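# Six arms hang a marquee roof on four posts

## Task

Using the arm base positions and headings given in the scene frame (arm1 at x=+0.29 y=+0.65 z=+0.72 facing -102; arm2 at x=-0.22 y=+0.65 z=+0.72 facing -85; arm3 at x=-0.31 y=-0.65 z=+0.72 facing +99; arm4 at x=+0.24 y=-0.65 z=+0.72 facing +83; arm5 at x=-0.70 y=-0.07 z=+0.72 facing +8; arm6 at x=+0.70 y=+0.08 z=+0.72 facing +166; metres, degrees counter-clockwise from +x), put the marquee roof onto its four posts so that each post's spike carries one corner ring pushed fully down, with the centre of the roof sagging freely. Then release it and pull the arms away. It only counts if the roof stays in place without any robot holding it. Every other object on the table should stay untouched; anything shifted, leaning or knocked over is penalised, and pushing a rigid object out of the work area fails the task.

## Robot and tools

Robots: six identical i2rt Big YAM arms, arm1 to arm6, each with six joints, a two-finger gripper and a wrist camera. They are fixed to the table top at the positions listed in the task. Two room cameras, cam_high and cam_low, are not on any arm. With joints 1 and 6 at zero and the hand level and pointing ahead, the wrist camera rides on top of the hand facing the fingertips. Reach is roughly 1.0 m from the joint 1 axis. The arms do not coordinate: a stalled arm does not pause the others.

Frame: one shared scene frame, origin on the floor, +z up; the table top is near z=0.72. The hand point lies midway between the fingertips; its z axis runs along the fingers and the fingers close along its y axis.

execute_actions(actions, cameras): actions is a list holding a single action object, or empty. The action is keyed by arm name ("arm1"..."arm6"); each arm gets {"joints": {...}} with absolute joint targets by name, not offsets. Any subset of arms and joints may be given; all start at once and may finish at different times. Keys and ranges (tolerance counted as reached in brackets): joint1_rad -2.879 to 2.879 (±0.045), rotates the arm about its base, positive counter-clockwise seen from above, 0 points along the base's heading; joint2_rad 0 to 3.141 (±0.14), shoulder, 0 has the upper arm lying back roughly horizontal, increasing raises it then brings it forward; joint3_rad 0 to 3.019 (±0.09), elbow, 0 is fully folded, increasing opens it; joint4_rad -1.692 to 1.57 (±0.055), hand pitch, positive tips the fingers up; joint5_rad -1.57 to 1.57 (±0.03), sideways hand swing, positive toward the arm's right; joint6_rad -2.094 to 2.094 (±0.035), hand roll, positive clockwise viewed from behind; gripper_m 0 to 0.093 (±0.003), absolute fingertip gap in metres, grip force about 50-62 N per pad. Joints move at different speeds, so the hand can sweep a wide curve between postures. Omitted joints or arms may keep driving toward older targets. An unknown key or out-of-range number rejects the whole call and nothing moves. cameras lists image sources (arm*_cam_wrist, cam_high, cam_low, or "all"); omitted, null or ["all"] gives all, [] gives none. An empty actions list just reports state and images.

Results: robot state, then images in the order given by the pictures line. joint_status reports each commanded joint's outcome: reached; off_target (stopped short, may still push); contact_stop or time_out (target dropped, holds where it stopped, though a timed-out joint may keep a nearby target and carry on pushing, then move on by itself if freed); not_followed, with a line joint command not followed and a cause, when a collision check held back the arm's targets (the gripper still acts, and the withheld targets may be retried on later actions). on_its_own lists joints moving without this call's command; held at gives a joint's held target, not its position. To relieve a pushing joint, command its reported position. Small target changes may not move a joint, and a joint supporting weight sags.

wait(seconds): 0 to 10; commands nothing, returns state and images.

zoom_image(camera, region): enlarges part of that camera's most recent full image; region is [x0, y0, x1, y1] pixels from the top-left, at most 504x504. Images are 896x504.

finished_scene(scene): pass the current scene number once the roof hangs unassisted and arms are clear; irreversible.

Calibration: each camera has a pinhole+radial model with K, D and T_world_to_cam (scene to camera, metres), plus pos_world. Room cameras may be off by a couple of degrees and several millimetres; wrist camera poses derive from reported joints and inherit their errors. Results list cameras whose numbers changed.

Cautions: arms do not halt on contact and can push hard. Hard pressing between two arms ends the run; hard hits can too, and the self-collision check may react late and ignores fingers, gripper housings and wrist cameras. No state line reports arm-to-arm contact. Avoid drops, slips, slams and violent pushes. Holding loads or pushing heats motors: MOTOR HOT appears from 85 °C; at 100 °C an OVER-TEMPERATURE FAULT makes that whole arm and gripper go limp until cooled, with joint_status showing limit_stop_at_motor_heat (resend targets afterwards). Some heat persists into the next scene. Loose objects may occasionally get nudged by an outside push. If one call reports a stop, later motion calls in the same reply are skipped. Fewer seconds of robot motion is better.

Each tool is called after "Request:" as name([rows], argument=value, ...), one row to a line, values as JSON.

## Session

Request:
execute_actions(actions=[])

Scene clock: 0.00 s.
arm1.joint_positions: joint1_rad=+0.238 joint2_rad=+0.406 joint3_rad=+0.542 joint4_rad=-1.247 joint5_rad=+0.210 joint6_rad=-0.394 gripper_m=+0.094
arm1.joint_status: not commanded
arm1.hand: x=+0.2618 y=+0.4623 z=+0.9982 quat_wxyz=(-0.048, -0.539, -0.804, +0.244) (m; scene frame)
arm2.joint_positions: joint1_rad=-0.333 joint2_rad=+0.511 joint3_rad=+0.408 joint4_rad=-0.989 joint5_rad=-0.244 joint6_rad=+0.290 gripper_m=+0.094
arm2.joint_status: not commanded
arm2.hand: x=-0.2403 y=+0.4313 z=+0.8903 quat_wxyz=(-0.252, -0.832, -0.488, +0.080) (m; scene frame)
arm3.joint_positions: joint1_rad=+0.090 joint2_rad=+0.350 joint3_rad=+0.633 joint4_rad=-1.417 joint5_rad=+0.311 joint6_rad=+0.502 gripper_m=+0.095
arm3.joint_status: not commanded
arm3.hand: x=-0.3037 y=-0.4831 z=+1.0153 quat_wxyz=(-0.219, +0.581, -0.772, -0.138) (m; scene frame)
arm4.joint_positions: joint1_rad=-0.194 joint2_rad=+0.475 joint3_rad=+0.473 joint4_rad=-1.101 joint5_rad=-0.143 joint6_rad=-0.562 gripper_m=+0.095
arm4.joint_status: not commanded
arm4.hand: x=+0.2838 y=-0.4453 z=+0.8831 quat_wxyz=(-0.197, +0.771, -0.589, -0.140) (m; scene frame)
arm5.joint_positions: joint1_rad=+0.400 joint2_rad=+0.417 joint3_rad=+0.589 joint4_rad=-1.300 joint5_rad=+0.085 joint6_rad=+0.261 gripper_m=+0.095
arm5.joint_status: not commanded
arm5.hand: x=-0.5381 y=+0.0181 z=+0.9811 quat_wxyz=(-0.216, +0.149, -0.963, -0.058) (m; scene frame)
arm6.joint_positions: joint1_rad=-0.290 joint2_rad=+0.495 joint3_rad=+0.440 joint4_rad=-1.066 joint5_rad=-0.294 joint6_rad=-0.188 gripper_m=+0.095
arm6.joint_status: not commanded
arm6.hand: x=+0.5001 y=+0.1511 z=+0.9438 quat_wxyz=(+0.057, +0.953, -0.152, -0.257) (m; scene frame)
pictures: arm1_cam_wrist, arm2_cam_wrist, arm3_cam_wrist, arm4_cam_wrist, arm5_cam_wrist, arm6_cam_wrist, cam_high, cam_low
Images, in order (width x height): arm1_cam_wrist 896x504, arm2_cam_wrist 896x504, arm3_cam_wrist 896x504, arm4_cam_wrist 896x504, arm5_cam_wrist 896x504, arm6_cam_wrist 896x504, cam_high 896x504, cam_low 896x504.

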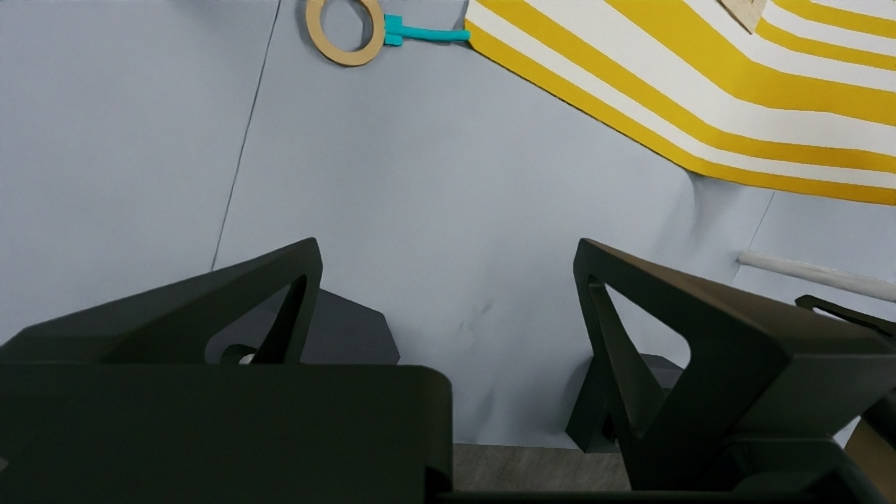

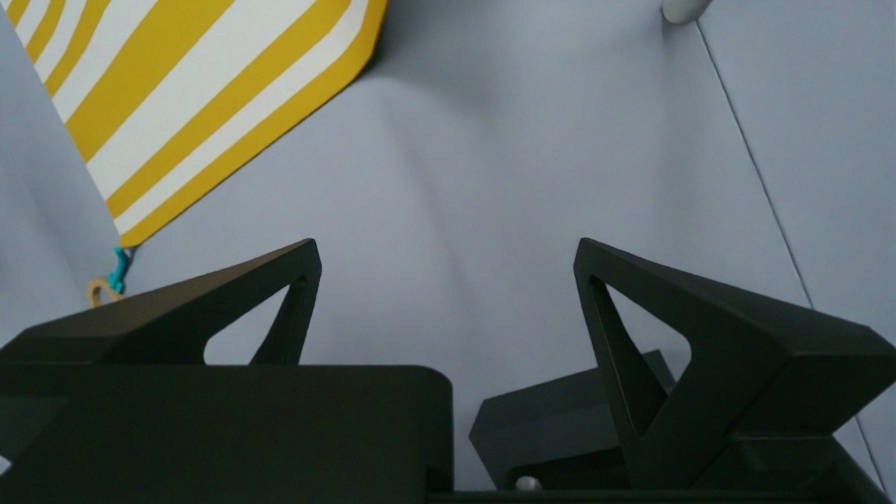

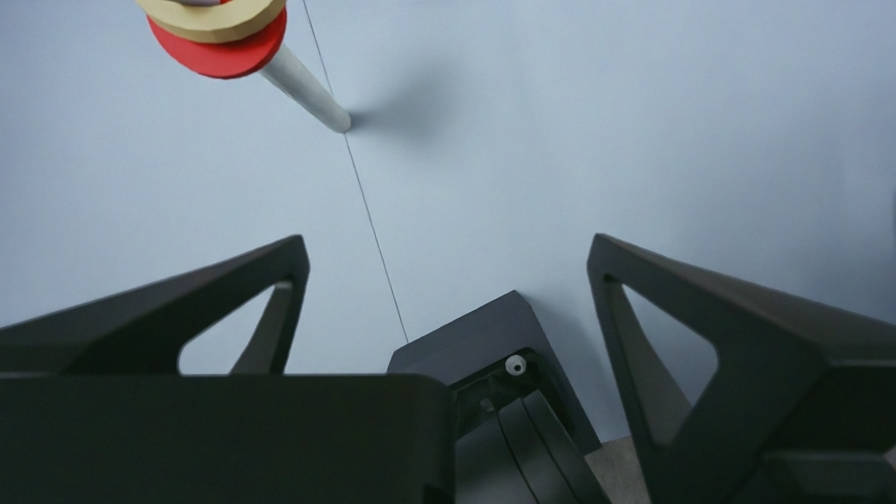

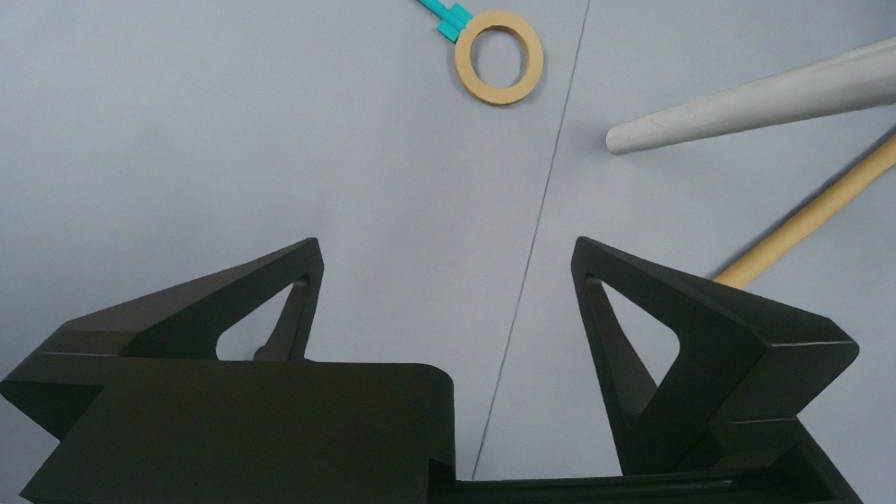

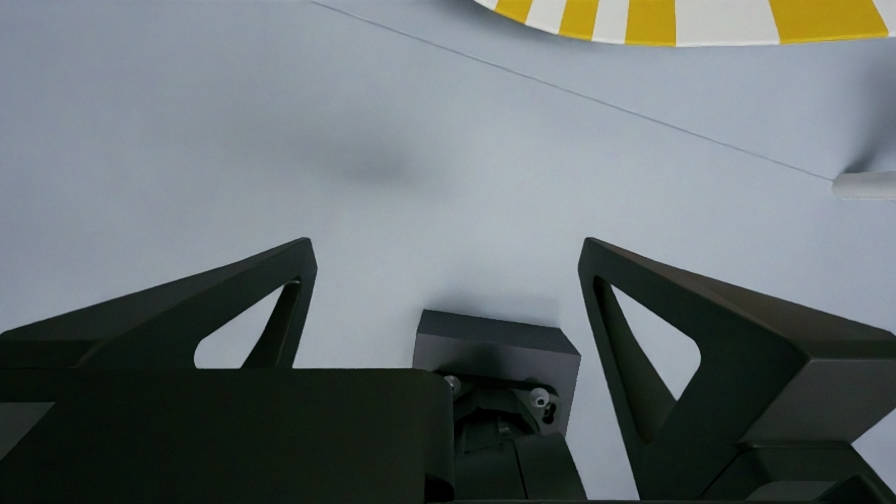

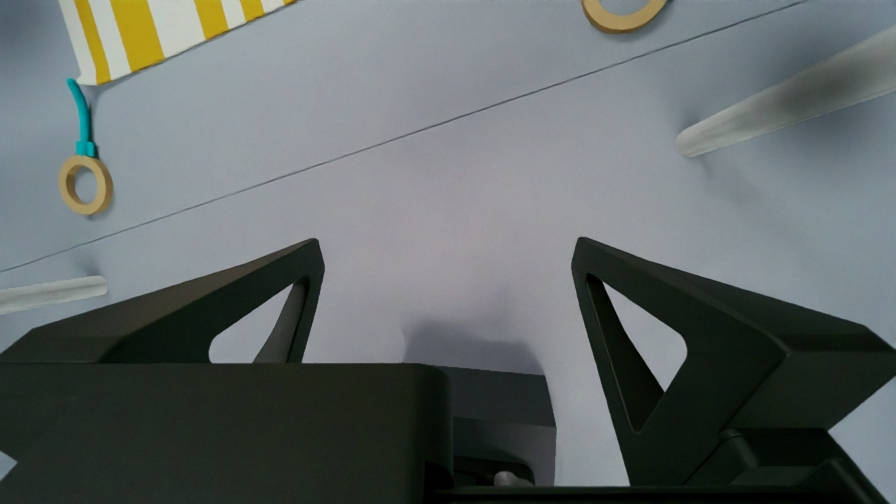

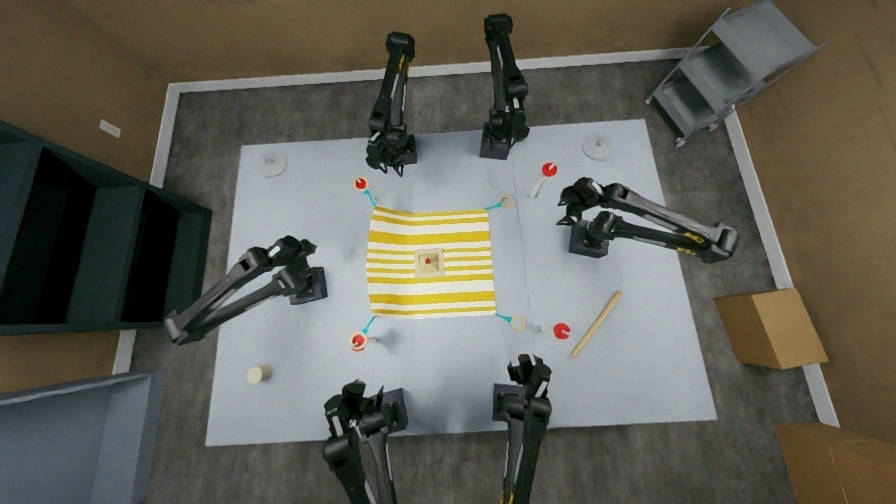

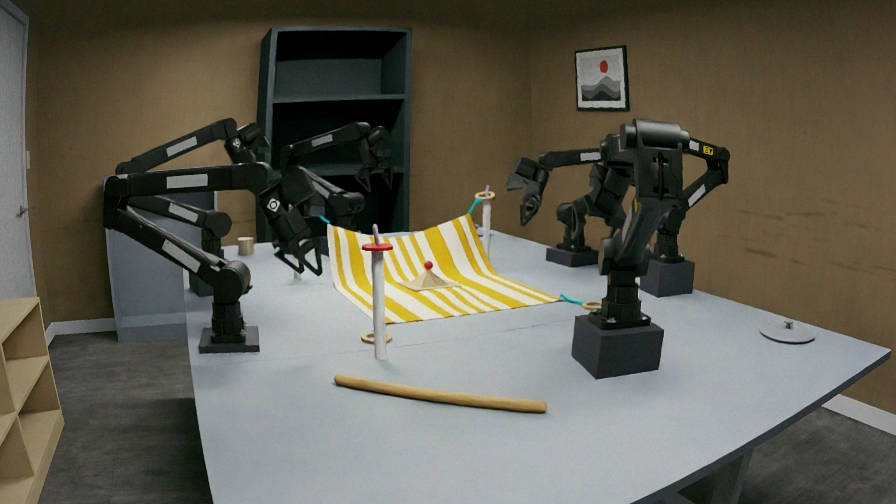

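Request:
execute_actions([
  {"arm1":{"joints":{"joint1_rad":0.3,"joint2_rad":1.56,"joint3_rad":0.73,"joint4_rad":-0.72,"joint5_rad":0,"joint6_rad":1.4}},"arm4":{"joints":{"joint1_rad":-0.09,"joint2_rad":1.43,"joint3_rad":0.88,"joint4_rad":-1.0,"joint5_rad":0,"joint6_rad":-1.4}},"arm6":{"joints":{"joint1_rad":0.45}}},
], cameras=["arm1_cam_wrist","arm4_cam_wrist"])

Scene clock: 13.10 s.
arm1.joint_positions: joint1_rad=+0.290 joint2_rad=+1.560 joint3_rad=+0.707 joint4_rad=-0.733 joint5_rad=+0.002 joint6_rad=+1.387 gripper_m=+0.094
arm1.joint_status: all done
arm1.hand: x=+0.3217 y=+0.3181 z=+0.7978 quat_wxyz=(+0.006, -0.990, -0.140, +0.000) (m; scene frame)
arm2.joint_positions: joint1_rad=-0.333 joint2_rad=+0.511 joint3_rad=+0.408 joint4_rad=-0.989 joint5_rad=-0.244 joint6_rad=+0.290 gripper_m=+0.094
arm2.joint_status: not commanded
arm2.hand: x=-0.2403 y=+0.4313 z=+0.8903 quat_wxyz=(-0.252, -0.832, -0.488, +0.080) (m; scene frame)
arm3.joint_positions: joint1_rad=+0.090 joint2_rad=+0.350 joint3_rad=+0.633 joint4_rad=-1.417 joint5_rad=+0.311 joint6_rad=+0.502 gripper_m=+0.095
arm3.joint_status: not commanded
arm3.hand: x=-0.3037 y=-0.4831 z=+1.0153 quat_wxyz=(-0.219, +0.581, -0.772, -0.138) (m; scene frame)
arm4.joint_positions: joint1_rad=-0.095 joint2_rad=+1.436 joint3_rad=+0.858 joint4_rad=-1.007 joint5_rad=-0.003 joint6_rad=-1.387 gripper_m=+0.095
arm4.joint_status: all done
arm4.hand: x=+0.3207 y=-0.3049 z=+0.7980 quat_wxyz=(+0.007, +0.979, -0.206, +0.002) (m; scene frame)
arm5.joint_positions: joint1_rad=+0.400 joint2_rad=+0.417 joint3_rad=+0.589 joint4_rad=-1.300 joint5_rad=+0.085 joint6_rad=+0.261 gripper_m=+0.095
arm5.joint_status: not commanded
arm5.hand: x=-0.5381 y=+0.0181 z=+0.9811 quat_wxyz=(-0.216, +0.149, -0.963, -0.058) (m; scene frame)
arm6.joint_positions: joint1_rad=+0.446 joint2_rad=+0.495 joint3_rad=+0.440 joint4_rad=-1.066 joint5_rad=-0.294 joint6_rad=-0.188 gripper_m=+0.095
arm6.joint_status: all done
arm6.hand: x=+0.5052 y=-0.0012 z=+0.9457 quat_wxyz=(+0.146, +0.942, +0.201, -0.224) (m; scene frame)
pictures: arm1_cam_wrist, arm4_cam_wrist
camera_calibration (this result's frames):
arm1_cam_wrist: T_world_to_cam=[[-0.288051, 0.957597, 0.00584656, -0.214769], [0.779872, 0.231038, 0.58174, -0.783335], [0.555722, 0.17213, -0.813354, 0.538956], [0, 0, 0, 1]] pos_world=[0.249527, 0.293871, 0.895314]
arm4_cam_wrist: T_world_to_cam=[[0.405684, 0.913895, -0.0146824, 0.159236], [0.74222, -0.320017, 0.588811, -0.800532], [0.533413, -0.249769, -0.808137, 0.523382], [0, 0, 0, 1]] pos_world=[0.250393, -0.270984, 0.896664]
Images, in order (width x height): arm1_cam_wrist 896x504, arm4_cam_wrist 896x504.

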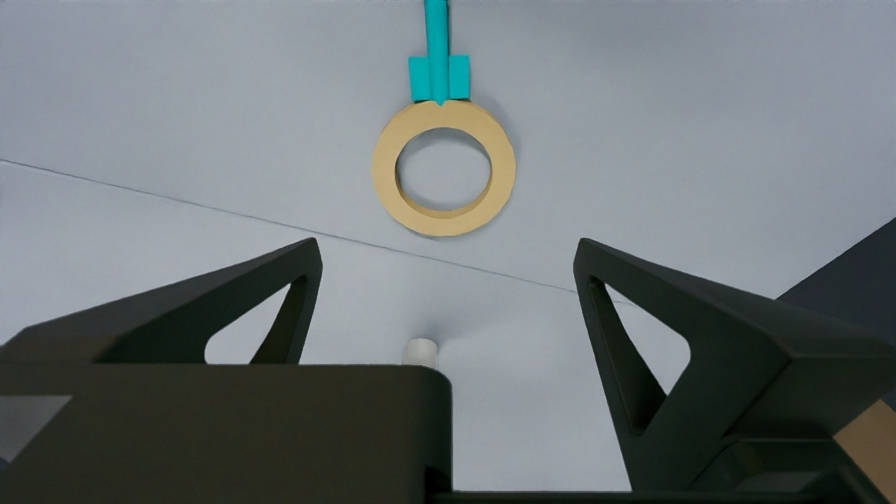

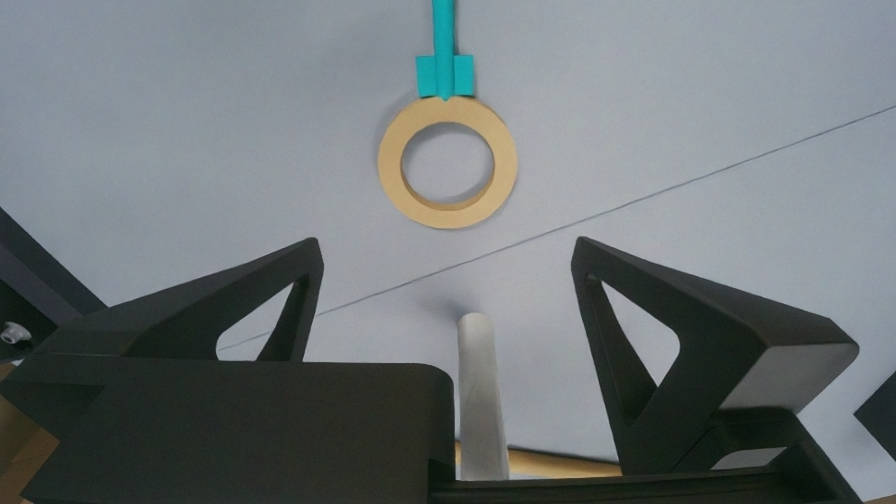

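Request:
execute_actions([
  {"arm1":{"joints":{"joint1_rad":0.265,"joint2_rad":1.753,"joint3_rad":0.675,"joint4_rad":-0.49}},"arm4":{"joints":{"joint1_rad":-0.065,"joint2_rad":1.557,"joint3_rad":0.787,"joint4_rad":-0.8}}},
], cameras=["arm1_cam_wrist","arm4_cam_wrist"])

Scene clock: 17.40 s.
arm1.joint_positions: joint1_rad=+0.276 joint2_rad=+1.738 joint3_rad=+0.673 joint4_rad=-0.505 joint5_rad=+0.001 joint6_rad=+1.389 gripper_m=+0.094
arm1.joint_status: all done
arm1.hand: x=+0.3178 y=+0.3141 z=+0.7337 quat_wxyz=(-0.001, -0.991, -0.133, -0.001) (m; scene frame)
arm2.joint_positions: joint1_rad=-0.333 joint2_rad=+0.511 joint3_rad=+0.408 joint4_rad=-0.989 joint5_rad=-0.244 joint6_rad=+0.290 gripper_m=+0.094
arm2.joint_status: not commanded
arm2.hand: x=-0.2403 y=+0.4313 z=+0.8903 quat_wxyz=(-0.252, -0.832, -0.488, +0.080) (m; scene frame)
arm3.joint_positions: joint1_rad=+0.090 joint2_rad=+0.350 joint3_rad=+0.633 joint4_rad=-1.417 joint5_rad=+0.311 joint6_rad=+0.502 gripper_m=+0.095
arm3.joint_status: not commanded
arm3.hand: x=-0.3037 y=-0.4831 z=+1.0153 quat_wxyz=(-0.219, +0.581, -0.772, -0.138) (m; scene frame)
arm4.joint_positions: joint1_rad=-0.072 joint2_rad=+1.568 joint3_rad=+0.779 joint4_rad=-0.815 joint5_rad=-0.002 joint6_rad=-1.388 gripper_m=+0.095
arm4.joint_status: all done
arm4.hand: x=+0.3126 y=-0.3079 z=+0.7304 quat_wxyz=(+0.016, +0.981, -0.194, +0.002) (m; scene frame)
arm5.joint_positions: joint1_rad=+0.400 joint2_rad=+0.417 joint3_rad=+0.589 joint4_rad=-1.300 joint5_rad=+0.085 joint6_rad=+0.261 gripper_m=+0.095
arm5.joint_status: not commanded
arm5.hand: x=-0.5381 y=+0.0181 z=+0.9811 quat_wxyz=(-0.216, +0.149, -0.963, -0.058) (m; scene frame)
arm6.joint_positions: joint1_rad=+0.446 joint2_rad=+0.495 joint3_rad=+0.440 joint4_rad=-1.066 joint5_rad=-0.294 joint6_rad=-0.188 gripper_m=+0.095
arm6.joint_status: not commanded
arm6.hand: x=+0.5052 y=-0.0012 z=+0.9457 quat_wxyz=(+0.146, +0.942, +0.201, -0.224) (m; scene frame)
pictures: arm1_cam_wrist, arm4_cam_wrist
camera_calibration (this result's frames):
arm1_cam_wrist: T_world_to_cam=[[-0.272997, 0.961973, -0.00894423, -0.20705], [0.782011, 0.227321, 0.58033, -0.740562], [0.560295, 0.151434, -0.814332, 0.49545], [0, 0, 0, 1]] pos_world=[0.245006, 0.292494, 0.83138]
arm4_cam_wrist: T_world_to_cam=[[0.384335, 0.922644, -0.0318557, 0.186187], [0.750928, -0.292361, 0.592142, -0.752314], [0.537023, -0.251502, -0.805204, 0.468566], [0, 0, 0, 1]] pos_world=[0.241745, -0.273886, 0.828699]
Images, in order (width x height): arm1_cam_wrist 896x504, arm4_cam_wrist 896x504.

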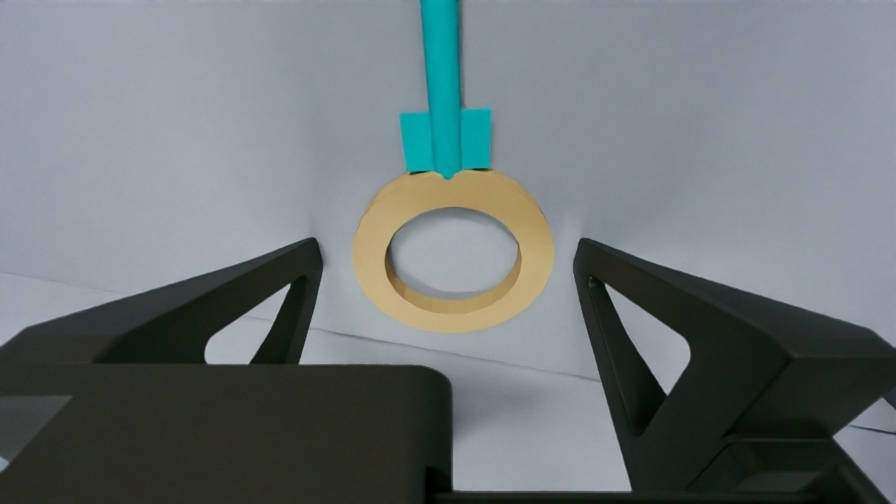

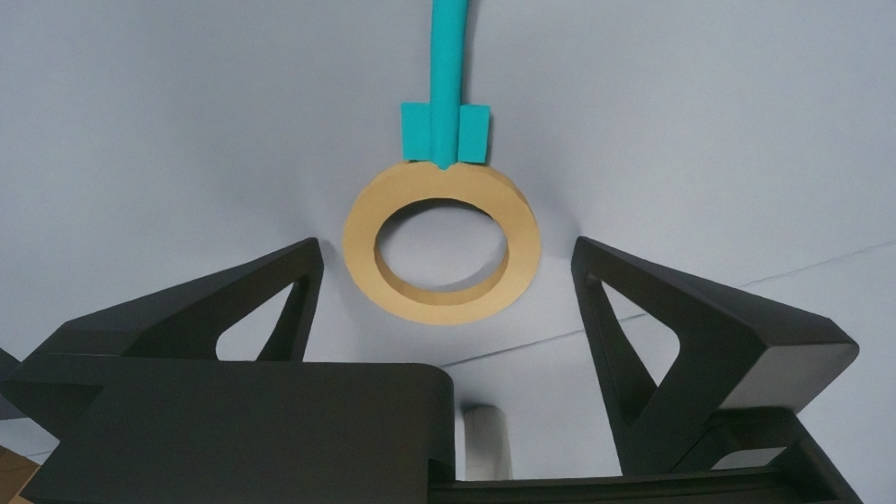

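Request:
execute_actions([
  {"arm1":{"joints":{"joint2_rad":1.78}},"arm4":{"joints":{"joint2_rad":1.61,"joint4_rad":-0.77}}},
], cameras=[])

Request:
execute_actions([
  {"arm1":{"joints":{"gripper_m":0.04}},"arm4":{"joints":{"gripper_m":0.04}}},
], cameras=[])

Request:
execute_actions([
  {"arm1":{"joints":{"joint2_rad":1.28,"joint3_rad":1.25,"joint4_rad":-1.53}},"arm4":{"joints":{"joint2_rad":1.31,"joint3_rad":1.4,"joint4_rad":-1.65}}},
], cameras=[])

Request:
execute_actions([
  {"arm1":{"joints":{"joint1_rad":0.76}},"arm4":{"joints":{"joint1_rad":-0.455}}},
], cameras=["arm1_cam_wrist","arm4_cam_wrist","cam_low"])

Scene clock: 25.33 s.
arm1.joint_positions: joint1_rad=+0.276 joint2_rad=+1.740 joint3_rad=+0.673 joint4_rad=-0.504 joint5_rad=+0.001 joint6_rad=+1.389 gripper_m=+0.094
arm1.joint_status: all done
arm1.hand: x=+0.3178 y=+0.3144 z=+0.7332 quat_wxyz=(-0.001, -0.991, -0.133, -0.001) (m; scene frame)
arm2.joint_positions: joint1_rad=-0.333 joint2_rad=+0.511 joint3_rad=+0.408 joint4_rad=-0.989 joint5_rad=-0.244 joint6_rad=+0.290 gripper_m=+0.094
arm2.joint_status: not commanded
arm2.hand: x=-0.2403 y=+0.4313 z=+0.8903 quat_wxyz=(-0.252, -0.832, -0.488, +0.080) (m; scene frame)
arm3.joint_positions: joint1_rad=+0.090 joint2_rad=+0.350 joint3_rad=+0.633 joint4_rad=-1.417 joint5_rad=+0.311 joint6_rad=+0.502 gripper_m=+0.095
arm3.joint_status: not commanded
arm3.hand: x=-0.3037 y=-0.4831 z=+1.0153 quat_wxyz=(-0.219, +0.581, -0.772, -0.138) (m; scene frame)
arm4.joint_positions: joint1_rad=-0.072 joint2_rad=+1.577 joint3_rad=+0.779 joint4_rad=-0.786 joint5_rad=-0.001 joint6_rad=-1.389 gripper_m=+0.095
arm4.joint_status: all done
arm4.hand: x=+0.3139 y=-0.3024 z=+0.7271 quat_wxyz=(+0.006, +0.981, -0.194, +0.003) (m; scene frame)
arm5.joint_positions: joint1_rad=+0.400 joint2_rad=+0.417 joint3_rad=+0.589 joint4_rad=-1.300 joint5_rad=+0.085 joint6_rad=+0.261 gripper_m=+0.095
arm5.joint_status: not commanded
arm5.hand: x=-0.5381 y=+0.0181 z=+0.9811 quat_wxyz=(-0.216, +0.149, -0.963, -0.058) (m; scene frame)
arm6.joint_positions: joint1_rad=+0.446 joint2_rad=+0.495 joint3_rad=+0.440 joint4_rad=-1.066 joint5_rad=-0.294 joint6_rad=-0.188 gripper_m=+0.095
arm6.joint_status: not commanded
arm6.hand: x=+0.5052 y=-0.0012 z=+0.9457 quat_wxyz=(+0.146, +0.942, +0.201, -0.224) (m; scene frame)
pictures: none
No camera images: the call's "cameras" was empty. Leave "cameras" out to get every camera's image.

Scene clock: 25.93 s.
arm1.joint_positions: joint1_rad=+0.276 joint2_rad=+1.744 joint3_rad=+0.675 joint4_rad=-0.494 joint5_rad=-0.001 joint6_rad=+1.389 gripper_m=+0.067
arm1.joint_status: gripper_m off_target (ended at +0.067, target +0.040)
arm1.hand: x=+0.3184 y=+0.3113 z=+0.7324 quat_wxyz=(-0.005, -0.991, -0.133, -0.001) (m; scene frame)
arm2.joint_positions: joint1_rad=-0.333 joint2_rad=+0.511 joint3_rad=+0.408 joint4_rad=-0.989 joint5_rad=-0.244 joint6_rad=+0.290 gripper_m=+0.094
arm2.joint_status: not commanded
arm2.hand: x=-0.2403 y=+0.4313 z=+0.8903 quat_wxyz=(-0.252, -0.832, -0.488, +0.080) (m; scene frame)
arm3.joint_positions: joint1_rad=+0.090 joint2_rad=+0.350 joint3_rad=+0.633 joint4_rad=-1.417 joint5_rad=+0.311 joint6_rad=+0.502 gripper_m=+0.095
arm3.joint_status: not commanded
arm3.hand: x=-0.3037 y=-0.4831 z=+1.0153 quat_wxyz=(-0.219, +0.581, -0.772, -0.138) (m; scene frame)
arm4.joint_positions: joint1_rad=-0.072 joint2_rad=+1.579 joint3_rad=+0.779 joint4_rad=-0.779 joint5_rad=-0.001 joint6_rad=-1.389 gripper_m=+0.068
arm4.joint_status: gripper_m off_target (ended at +0.068, target +0.040)
arm4.hand: x=+0.3143 y=-0.3008 z=+0.7266 quat_wxyz=(+0.003, +0.981, -0.194, +0.003) (m; scene frame)
arm5.joint_positions: joint1_rad=+0.400 joint2_rad=+0.417 joint3_rad=+0.589 joint4_rad=-1.300 joint5_rad=+0.085 joint6_rad=+0.261 gripper_m=+0.095
arm5.joint_status: not commanded
arm5.hand: x=-0.5381 y=+0.0181 z=+0.9811 quat_wxyz=(-0.216, +0.149, -0.963, -0.058) (m; scene frame)
arm6.joint_positions: joint1_rad=+0.446 joint2_rad=+0.495 joint3_rad=+0.440 joint4_rad=-1.066 joint5_rad=-0.294 joint6_rad=-0.188 gripper_m=+0.095
arm6.joint_status: not commanded
arm6.hand: x=+0.5052 y=-0.0012 z=+0.9457 quat_wxyz=(+0.146, +0.942, +0.201, -0.224) (m; scene frame)
pictures: none
No camera images: the call's "cameras" was empty. Leave "cameras" out to get every camera's image.

Scene clock: 27.50 s.
arm1.joint_positions: joint1_rad=+0.276 joint2_rad=+1.282 joint3_rad=+1.228 joint4_rad=-1.518 joint5_rad=-0.001 joint6_rad=+1.389 gripper_m=+0.067
arm1.joint_status: all done
arm1.hand: x=+0.3193 y=+0.2913 z=+1.0680 quat_wxyz=(-0.001, -0.991, -0.132, -0.002) (m; scene frame)
arm2.joint_positions: joint1_rad=-0.333 joint2_rad=+0.511 joint3_rad=+0.408 joint4_rad=-0.989 joint5_rad=-0.244 joint6_rad=+0.290 gripper_m=+0.094
arm2.joint_status: not commanded
arm2.hand: x=-0.2403 y=+0.4313 z=+0.8903 quat_wxyz=(-0.252, -0.832, -0.488, +0.080) (m; scene frame)
arm3.joint_positions: joint1_rad=+0.090 joint2_rad=+0.350 joint3_rad=+0.633 joint4_rad=-1.417 joint5_rad=+0.311 joint6_rad=+0.502 gripper_m=+0.095
arm3.joint_status: not commanded
arm3.hand: x=-0.3037 y=-0.4831 z=+1.0153 quat_wxyz=(-0.219, +0.581, -0.772, -0.138) (m; scene frame)
arm4.joint_positions: joint1_rad=-0.072 joint2_rad=+1.309 joint3_rad=+1.357 joint4_rad=-1.636 joint5_rad=-0.001 joint6_rad=-1.389 gripper_m=+0.068
arm4.joint_status: all done
arm4.hand: x=+0.3143 y=-0.2913 z=+1.0240 quat_wxyz=(+0.008, +0.981, -0.194, +0.003) (m; scene frame)
arm5.joint_positions: joint1_rad=+0.400 joint2_rad=+0.417 joint3_rad=+0.589 joint4_rad=-1.300 joint5_rad=+0.085 joint6_rad=+0.261 gripper_m=+0.095
arm5.joint_status: not commanded
arm5.hand: x=-0.5381 y=+0.0181 z=+0.9811 quat_wxyz=(-0.216, +0.149, -0.963, -0.058) (m; scene frame)
arm6.joint_positions: joint1_rad=+0.446 joint2_rad=+0.495 joint3_rad=+0.440 joint4_rad=-1.066 joint5_rad=-0.294 joint6_rad=-0.188 gripper_m=+0.095
arm6.joint_status: not commanded
arm6.hand: x=+0.5052 y=-0.0012 z=+0.9457 quat_wxyz=(+0.146, +0.942, +0.201, -0.224) (m; scene frame)
pictures: none
No camera images: the call's "cameras" was empty. Leave "cameras" out to get every camera's image.

Scene clock: 28.67 s.
arm1.joint_positions: joint1_rad=+0.746 joint2_rad=+1.282 joint3_rad=+1.228 joint4_rad=-1.519 joint5_rad=+0.010 joint6_rad=+1.390 gripper_m=+0.067
arm1.joint_status: all done
arm1.hand: x=+0.4768 y=+0.3431 z=+1.0683 quat_wxyz=(-0.001, -0.933, -0.359, +0.004) (m; scene frame)
arm2.joint_positions: joint1_rad=-0.333 joint2_rad=+0.511 joint3_rad=+0.408 joint4_rad=-0.989 joint5_rad=-0.244 joint6_rad=+0.290 gripper_m=+0.094
arm2.joint_status: not commanded
arm2.hand: x=-0.2403 y=+0.4313 z=+0.8903 quat_wxyz=(-0.252, -0.832, -0.488, +0.080) (m; scene frame)
arm3.joint_positions: joint1_rad=+0.090 joint2_rad=+0.350 joint3_rad=+0.633 joint4_rad=-1.417 joint5_rad=+0.311 joint6_rad=+0.502 gripper_m=+0.095
arm3.joint_status: not commanded
arm3.hand: x=-0.3037 y=-0.4831 z=+1.0153 quat_wxyz=(-0.219, +0.581, -0.772, -0.138) (m; scene frame)
arm4.joint_positions: joint1_rad=-0.457 joint2_rad=+1.309 joint3_rad=+1.357 joint4_rad=-1.636 joint5_rad=-0.002 joint6_rad=-1.389 gripper_m=+0.068
arm4.joint_status: all done
arm4.hand: x=+0.4432 y=-0.3461 z=+1.0248 quat_wxyz=(+0.007, +0.926, -0.378, +0.000) (m; scene frame)
arm5.joint_positions: joint1_rad=+0.400 joint2_rad=+0.417 joint3_rad=+0.589 joint4_rad=-1.300 joint5_rad=+0.085 joint6_rad=+0.261 gripper_m=+0.095
arm5.joint_status: not commanded
arm5.hand: x=-0.5381 y=+0.0181 z=+0.9811 quat_wxyz=(-0.216, +0.149, -0.963, -0.058) (m; scene frame)
arm6.joint_positions: joint1_rad=+0.446 joint2_rad=+0.495 joint3_rad=+0.440 joint4_rad=-1.066 joint5_rad=-0.294 joint6_rad=-0.188 gripper_m=+0.095
arm6.joint_status: not commanded
arm6.hand: x=+0.5052 y=-0.0012 z=+0.9457 quat_wxyz=(+0.146, +0.942, +0.201, -0.224) (m; scene frame)
pictures: arm1_cam_wrist, arm4_cam_wrist, cam_low
camera_calibration (this result's frames):
arm1_cam_wrist: T_world_to_cam=[[-0.677698, 0.735316, -0.00607627, 0.0792178], [0.600347, 0.558039, 0.572866, -1.08457], [0.424628, 0.384582, -0.819626, 0.664796], [0, 0, 0, 1]] pos_world=[0.422515, 0.291315, 1.16668]
arm4_cam_wrist: T_world_to_cam=[[0.702235, 0.711776, -0.0155171, -0.0500414], [0.581779, -0.561145, 0.58877, -1.05045], [0.410365, -0.422482, -0.808152, 0.625893], [0, 0, 0, 1]] pos_world=[0.389424, -0.289405, 1.12351]
Images, in order (width x height): arm1_cam_wrist 896x504, arm4_cam_wrist 896x504, cam_low 896x504.

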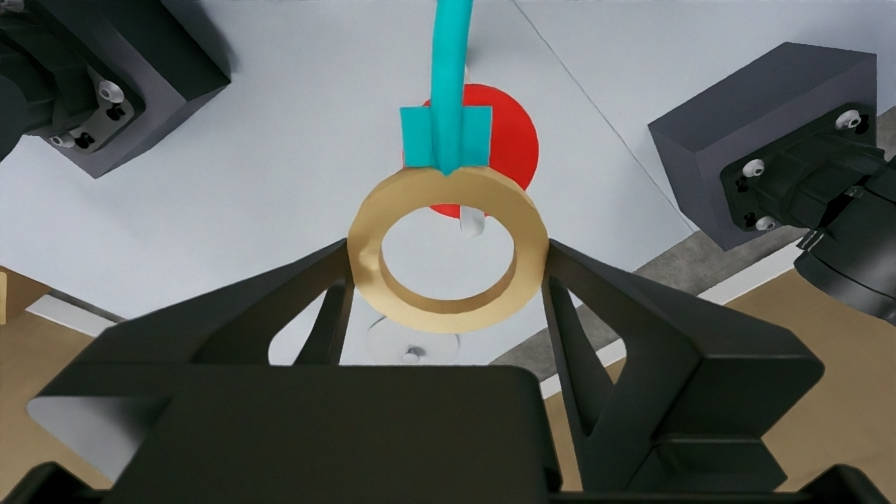

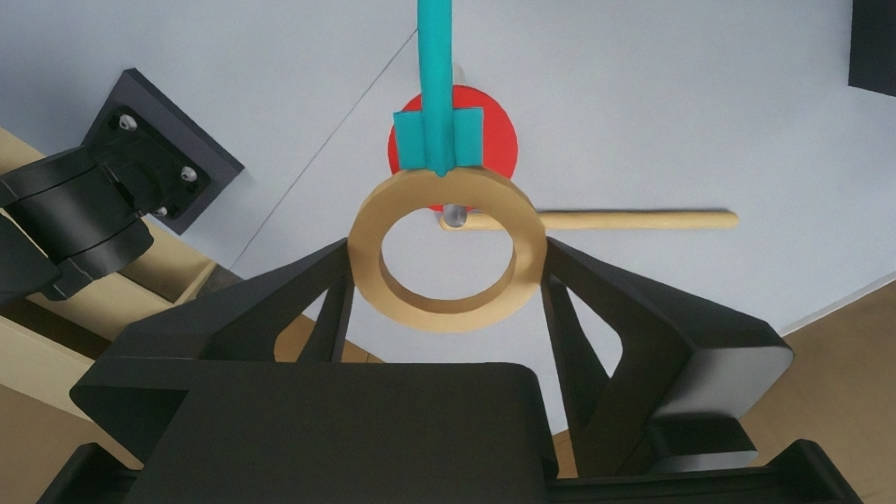

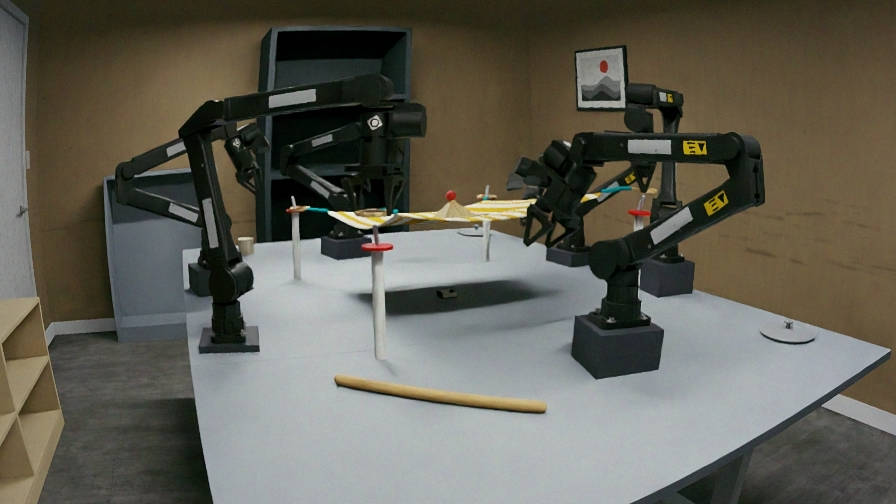

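Descend while moving slightly inward.

Request:
execute_actions([
  {"arm1":{"joints":{"joint1_rad":0.71,"joint3_rad":1.08,"joint4_rad":-1.37}},"arm4":{"joints":{"joint1_rad":-0.42,"joint3_rad":1.19,"joint4_rad":-1.44}}},
], cameras=["arm1_cam_wrist","arm4_cam_wrist","cam_low"])

Scene clock: 33.10 s.
arm1.joint_positions: joint1_rad=+0.710 joint2_rad=+1.276 joint3_rad=+1.080 joint4_rad=-1.381 joint5_rad=+0.009 joint6_rad=+1.391 gripper_m=+0.067
arm1.joint_status: all done
arm1.hand: x=+0.4608 y=+0.3454 z=+1.0140 quat_wxyz=(+0.001, -0.940, -0.342, +0.004) (m; scene frame)
arm2.joint_positions: joint1_rad=-0.333 joint2_rad=+0.511 joint3_rad=+0.408 joint4_rad=-0.989 joint5_rad=-0.244 joint6_rad=+0.290 gripper_m=+0.094
arm2.joint_status: not commanded
arm2.hand: x=-0.2403 y=+0.4313 z=+0.8903 quat_wxyz=(-0.252, -0.832, -0.488, +0.080) (m; scene frame)
arm3.joint_positions: joint1_rad=+0.090 joint2_rad=+0.350 joint3_rad=+0.633 joint4_rad=-1.417 joint5_rad=+0.311 joint6_rad=+0.502 gripper_m=+0.095
arm3.joint_status: not commanded
arm3.hand: x=-0.3037 y=-0.4831 z=+1.0153 quat_wxyz=(-0.219, +0.581, -0.772, -0.138) (m; scene frame)
arm4.joint_positions: joint1_rad=-0.421 joint2_rad=+1.306 joint3_rad=+1.193 joint4_rad=-1.456 joint5_rad=-0.002 joint6_rad=-1.390 gripper_m=+0.068
arm4.joint_status: all done
arm4.hand: x=+0.4333 y=-0.3377 z=+0.9634 quat_wxyz=(-0.002, +0.933, -0.361, +0.002) (m; scene frame)
arm5.joint_positions: joint1_rad=+0.400 joint2_rad=+0.417 joint3_rad=+0.589 joint4_rad=-1.300 joint5_rad=+0.085 joint6_rad=+0.261 gripper_m=+0.095
arm5.joint_status: not commanded
arm5.hand: x=-0.5381 y=+0.0181 z=+0.9811 quat_wxyz=(-0.216, +0.149, -0.963, -0.058) (m; scene frame)
arm6.joint_positions: joint1_rad=+0.446 joint2_rad=+0.495 joint3_rad=+0.440 joint4_rad=-1.066 joint5_rad=-0.294 joint6_rad=-0.188 gripper_m=+0.095
arm6.joint_status: not commanded
arm6.hand: x=+0.5052 y=-0.0012 z=+0.9457 quat_wxyz=(+0.146, +0.942, +0.201, -0.224) (m; scene frame)
pictures: arm1_cam_wrist, arm4_cam_wrist, cam_low
camera_calibration (this result's frames):
arm1_cam_wrist: T_world_to_cam=[[-0.650042, 0.759896, -0.00163861, 0.0406093], [0.621646, 0.533016, 0.573978, -1.04742], [0.437037, 0.372091, -0.818869, 0.624001], [0, 0, 0, 1]] pos_world=[0.40481, 0.295246, 1.11224]
arm4_cam_wrist: T_world_to_cam=[[0.675684, 0.737183, 0.00342408, -0.0482067], [0.595954, -0.548959, 0.586074, -1.00325], [0.433924, -0.39396, -0.81025, 0.585239], [0, 0, 0, 1]] pos_world=[0.376516, -0.284646, 1.06234]
Images, in order (width x height): arm1_cam_wrist 896x504, arm4_cam_wrist 896x504, cam_low 896x504.

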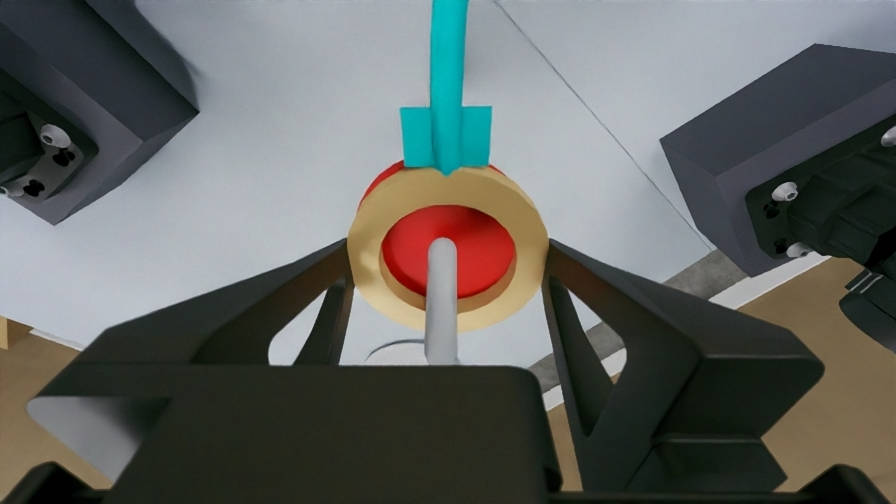

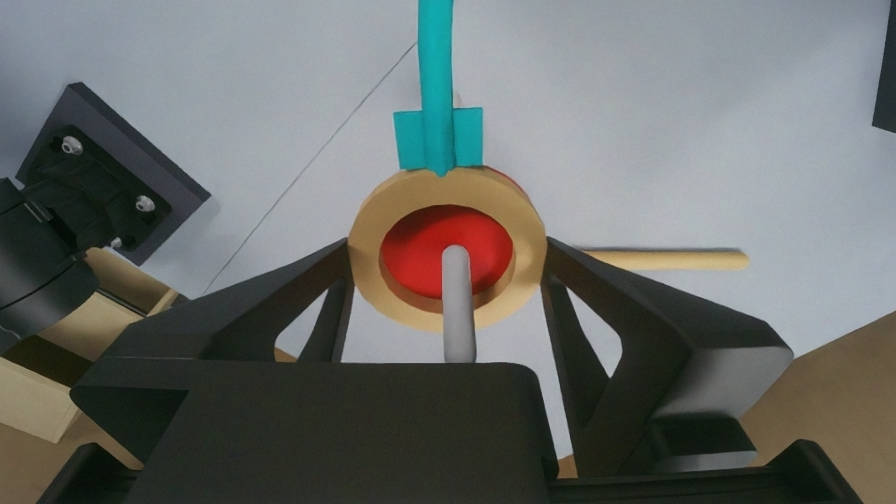

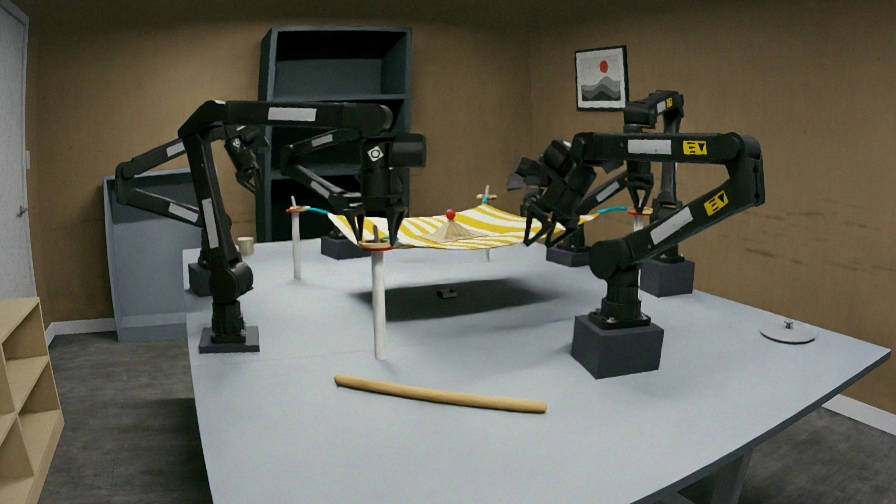

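Request:
execute_actions([
  {"arm1":{"joints":{"gripper_m":0.093}},"arm4":{"joints":{"gripper_m":0.093}}},
], cameras=[])

Request:
execute_actions([
  {"arm1":{"joints":{"joint3_rad":1.47,"joint4_rad":-1.67}},"arm4":{"joints":{"joint3_rad":1.58,"joint4_rad":-1.68}}},
], cameras=["cam_high","cam_low"])

Scene clock: 37.77 s.
arm1.joint_positions: joint1_rad=+0.710 joint2_rad=+1.276 joint3_rad=+1.076 joint4_rad=-1.381 joint5_rad=+0.002 joint6_rad=+1.391 gripper_m=+0.093
arm1.joint_status: all done
arm1.hand: x=+0.4612 y=+0.3471 z=+1.0124 quat_wxyz=(+0.004, -0.940, -0.342, +0.001) (m; scene frame)
arm2.joint_positions: joint1_rad=-0.333 joint2_rad=+0.511 joint3_rad=+0.408 joint4_rad=-0.989 joint5_rad=-0.244 joint6_rad=+0.290 gripper_m=+0.094
arm2.joint_status: not commanded
arm2.hand: x=-0.2403 y=+0.4313 z=+0.8903 quat_wxyz=(-0.252, -0.832, -0.488, +0.080) (m; scene frame)
arm3.joint_positions: joint1_rad=+0.090 joint2_rad=+0.350 joint3_rad=+0.633 joint4_rad=-1.417 joint5_rad=+0.311 joint6_rad=+0.502 gripper_m=+0.095
arm3.joint_status: not commanded
arm3.hand: x=-0.3037 y=-0.4831 z=+1.0153 quat_wxyz=(-0.219, +0.581, -0.772, -0.138) (m; scene frame)
arm4.joint_positions: joint1_rad=-0.421 joint2_rad=+1.306 joint3_rad=+1.186 joint4_rad=-1.455 joint5_rad=-0.002 joint6_rad=-1.390 gripper_m=+0.093
arm4.joint_status: all done
arm4.hand: x=+0.4326 y=-0.3390 z=+0.9609 quat_wxyz=(+0.000, +0.933, -0.361, +0.002) (m; scene frame)
arm5.joint_positions: joint1_rad=+0.400 joint2_rad=+0.417 joint3_rad=+0.589 joint4_rad=-1.300 joint5_rad=+0.085 joint6_rad=+0.261 gripper_m=+0.095
arm5.joint_status: not commanded
arm5.hand: x=-0.5381 y=+0.0181 z=+0.9811 quat_wxyz=(-0.216, +0.149, -0.963, -0.058) (m; scene frame)
arm6.joint_positions: joint1_rad=+0.446 joint2_rad=+0.495 joint3_rad=+0.440 joint4_rad=-1.066 joint5_rad=-0.294 joint6_rad=-0.188 gripper_m=+0.095
arm6.joint_status: not commanded
arm6.hand: x=+0.5052 y=-0.0012 z=+0.9457 quat_wxyz=(+0.146, +0.942, +0.201, -0.224) (m; scene frame)
pictures: none
No camera images: the call's "cameras" was empty. Leave "cameras" out to get every camera's image.

Scene clock: 38.87 s.
arm1.joint_positions: joint1_rad=+0.710 joint2_rad=+1.282 joint3_rad=+1.431 joint4_rad=-1.659 joint5_rad=+0.002 joint6_rad=+1.391 gripper_m=+0.093
arm1.joint_status: all done
arm1.hand: x=+0.4725 y=+0.3271 z=+1.1461 quat_wxyz=(-0.032, -0.939, -0.341, -0.005) (m; scene frame)
arm2.joint_positions: joint1_rad=-0.333 joint2_rad=+0.511 joint3_rad=+0.408 joint4_rad=-0.989 joint5_rad=-0.244 joint6_rad=+0.290 gripper_m=+0.094
arm2.joint_status: not commanded
arm2.hand: x=-0.2403 y=+0.4313 z=+0.8903 quat_wxyz=(-0.252, -0.832, -0.488, +0.080) (m; scene frame)
arm3.joint_positions: joint1_rad=+0.090 joint2_rad=+0.350 joint3_rad=+0.633 joint4_rad=-1.417 joint5_rad=+0.311 joint6_rad=+0.502 gripper_m=+0.095
arm3.joint_status: not commanded
arm3.hand: x=-0.3037 y=-0.4831 z=+1.0153 quat_wxyz=(-0.219, +0.581, -0.772, -0.138) (m; scene frame)
arm4.joint_positions: joint1_rad=-0.421 joint2_rad=+1.312 joint3_rad=+1.541 joint4_rad=-1.668 joint5_rad=-0.002 joint6_rad=-1.390 gripper_m=+0.093
arm4.joint_status: all done
arm4.hand: x=+0.4466 y=-0.3150 z=+1.0956 quat_wxyz=(-0.066, +0.931, -0.360, +0.015) (m; scene frame)
arm5.joint_positions: joint1_rad=+0.400 joint2_rad=+0.417 joint3_rad=+0.589 joint4_rad=-1.300 joint5_rad=+0.085 joint6_rad=+0.261 gripper_m=+0.095
arm5.joint_status: not commanded
arm5.hand: x=-0.5381 y=+0.0181 z=+0.9811 quat_wxyz=(-0.216, +0.149, -0.963, -0.058) (m; scene frame)
arm6.joint_positions: joint1_rad=+0.446 joint2_rad=+0.495 joint3_rad=+0.440 joint4_rad=-1.066 joint5_rad=-0.294 joint6_rad=-0.188 gripper_m=+0.095
arm6.joint_status: not commanded
arm6.hand: x=+0.5052 y=-0.0012 z=+0.9457 quat_wxyz=(+0.146, +0.942, +0.201, -0.224) (m; scene frame)
pictures: cam_high, cam_low
Images, in order (width x height): cam_high 896x504, cam_low 896x504.

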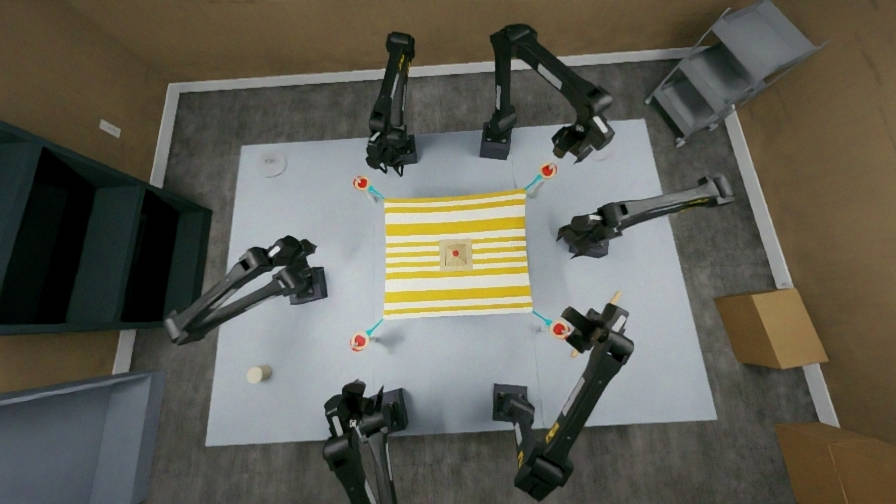

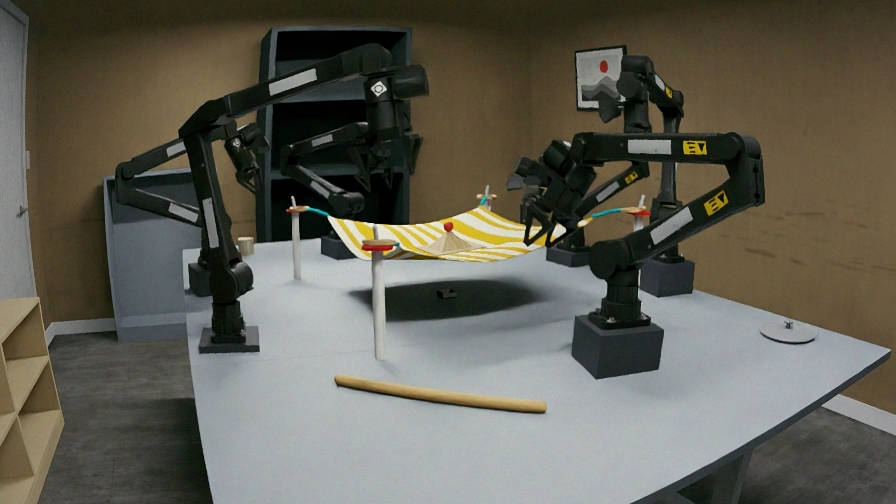

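Request:
finished_scene(scene=2)

The scene is finished: the task was done.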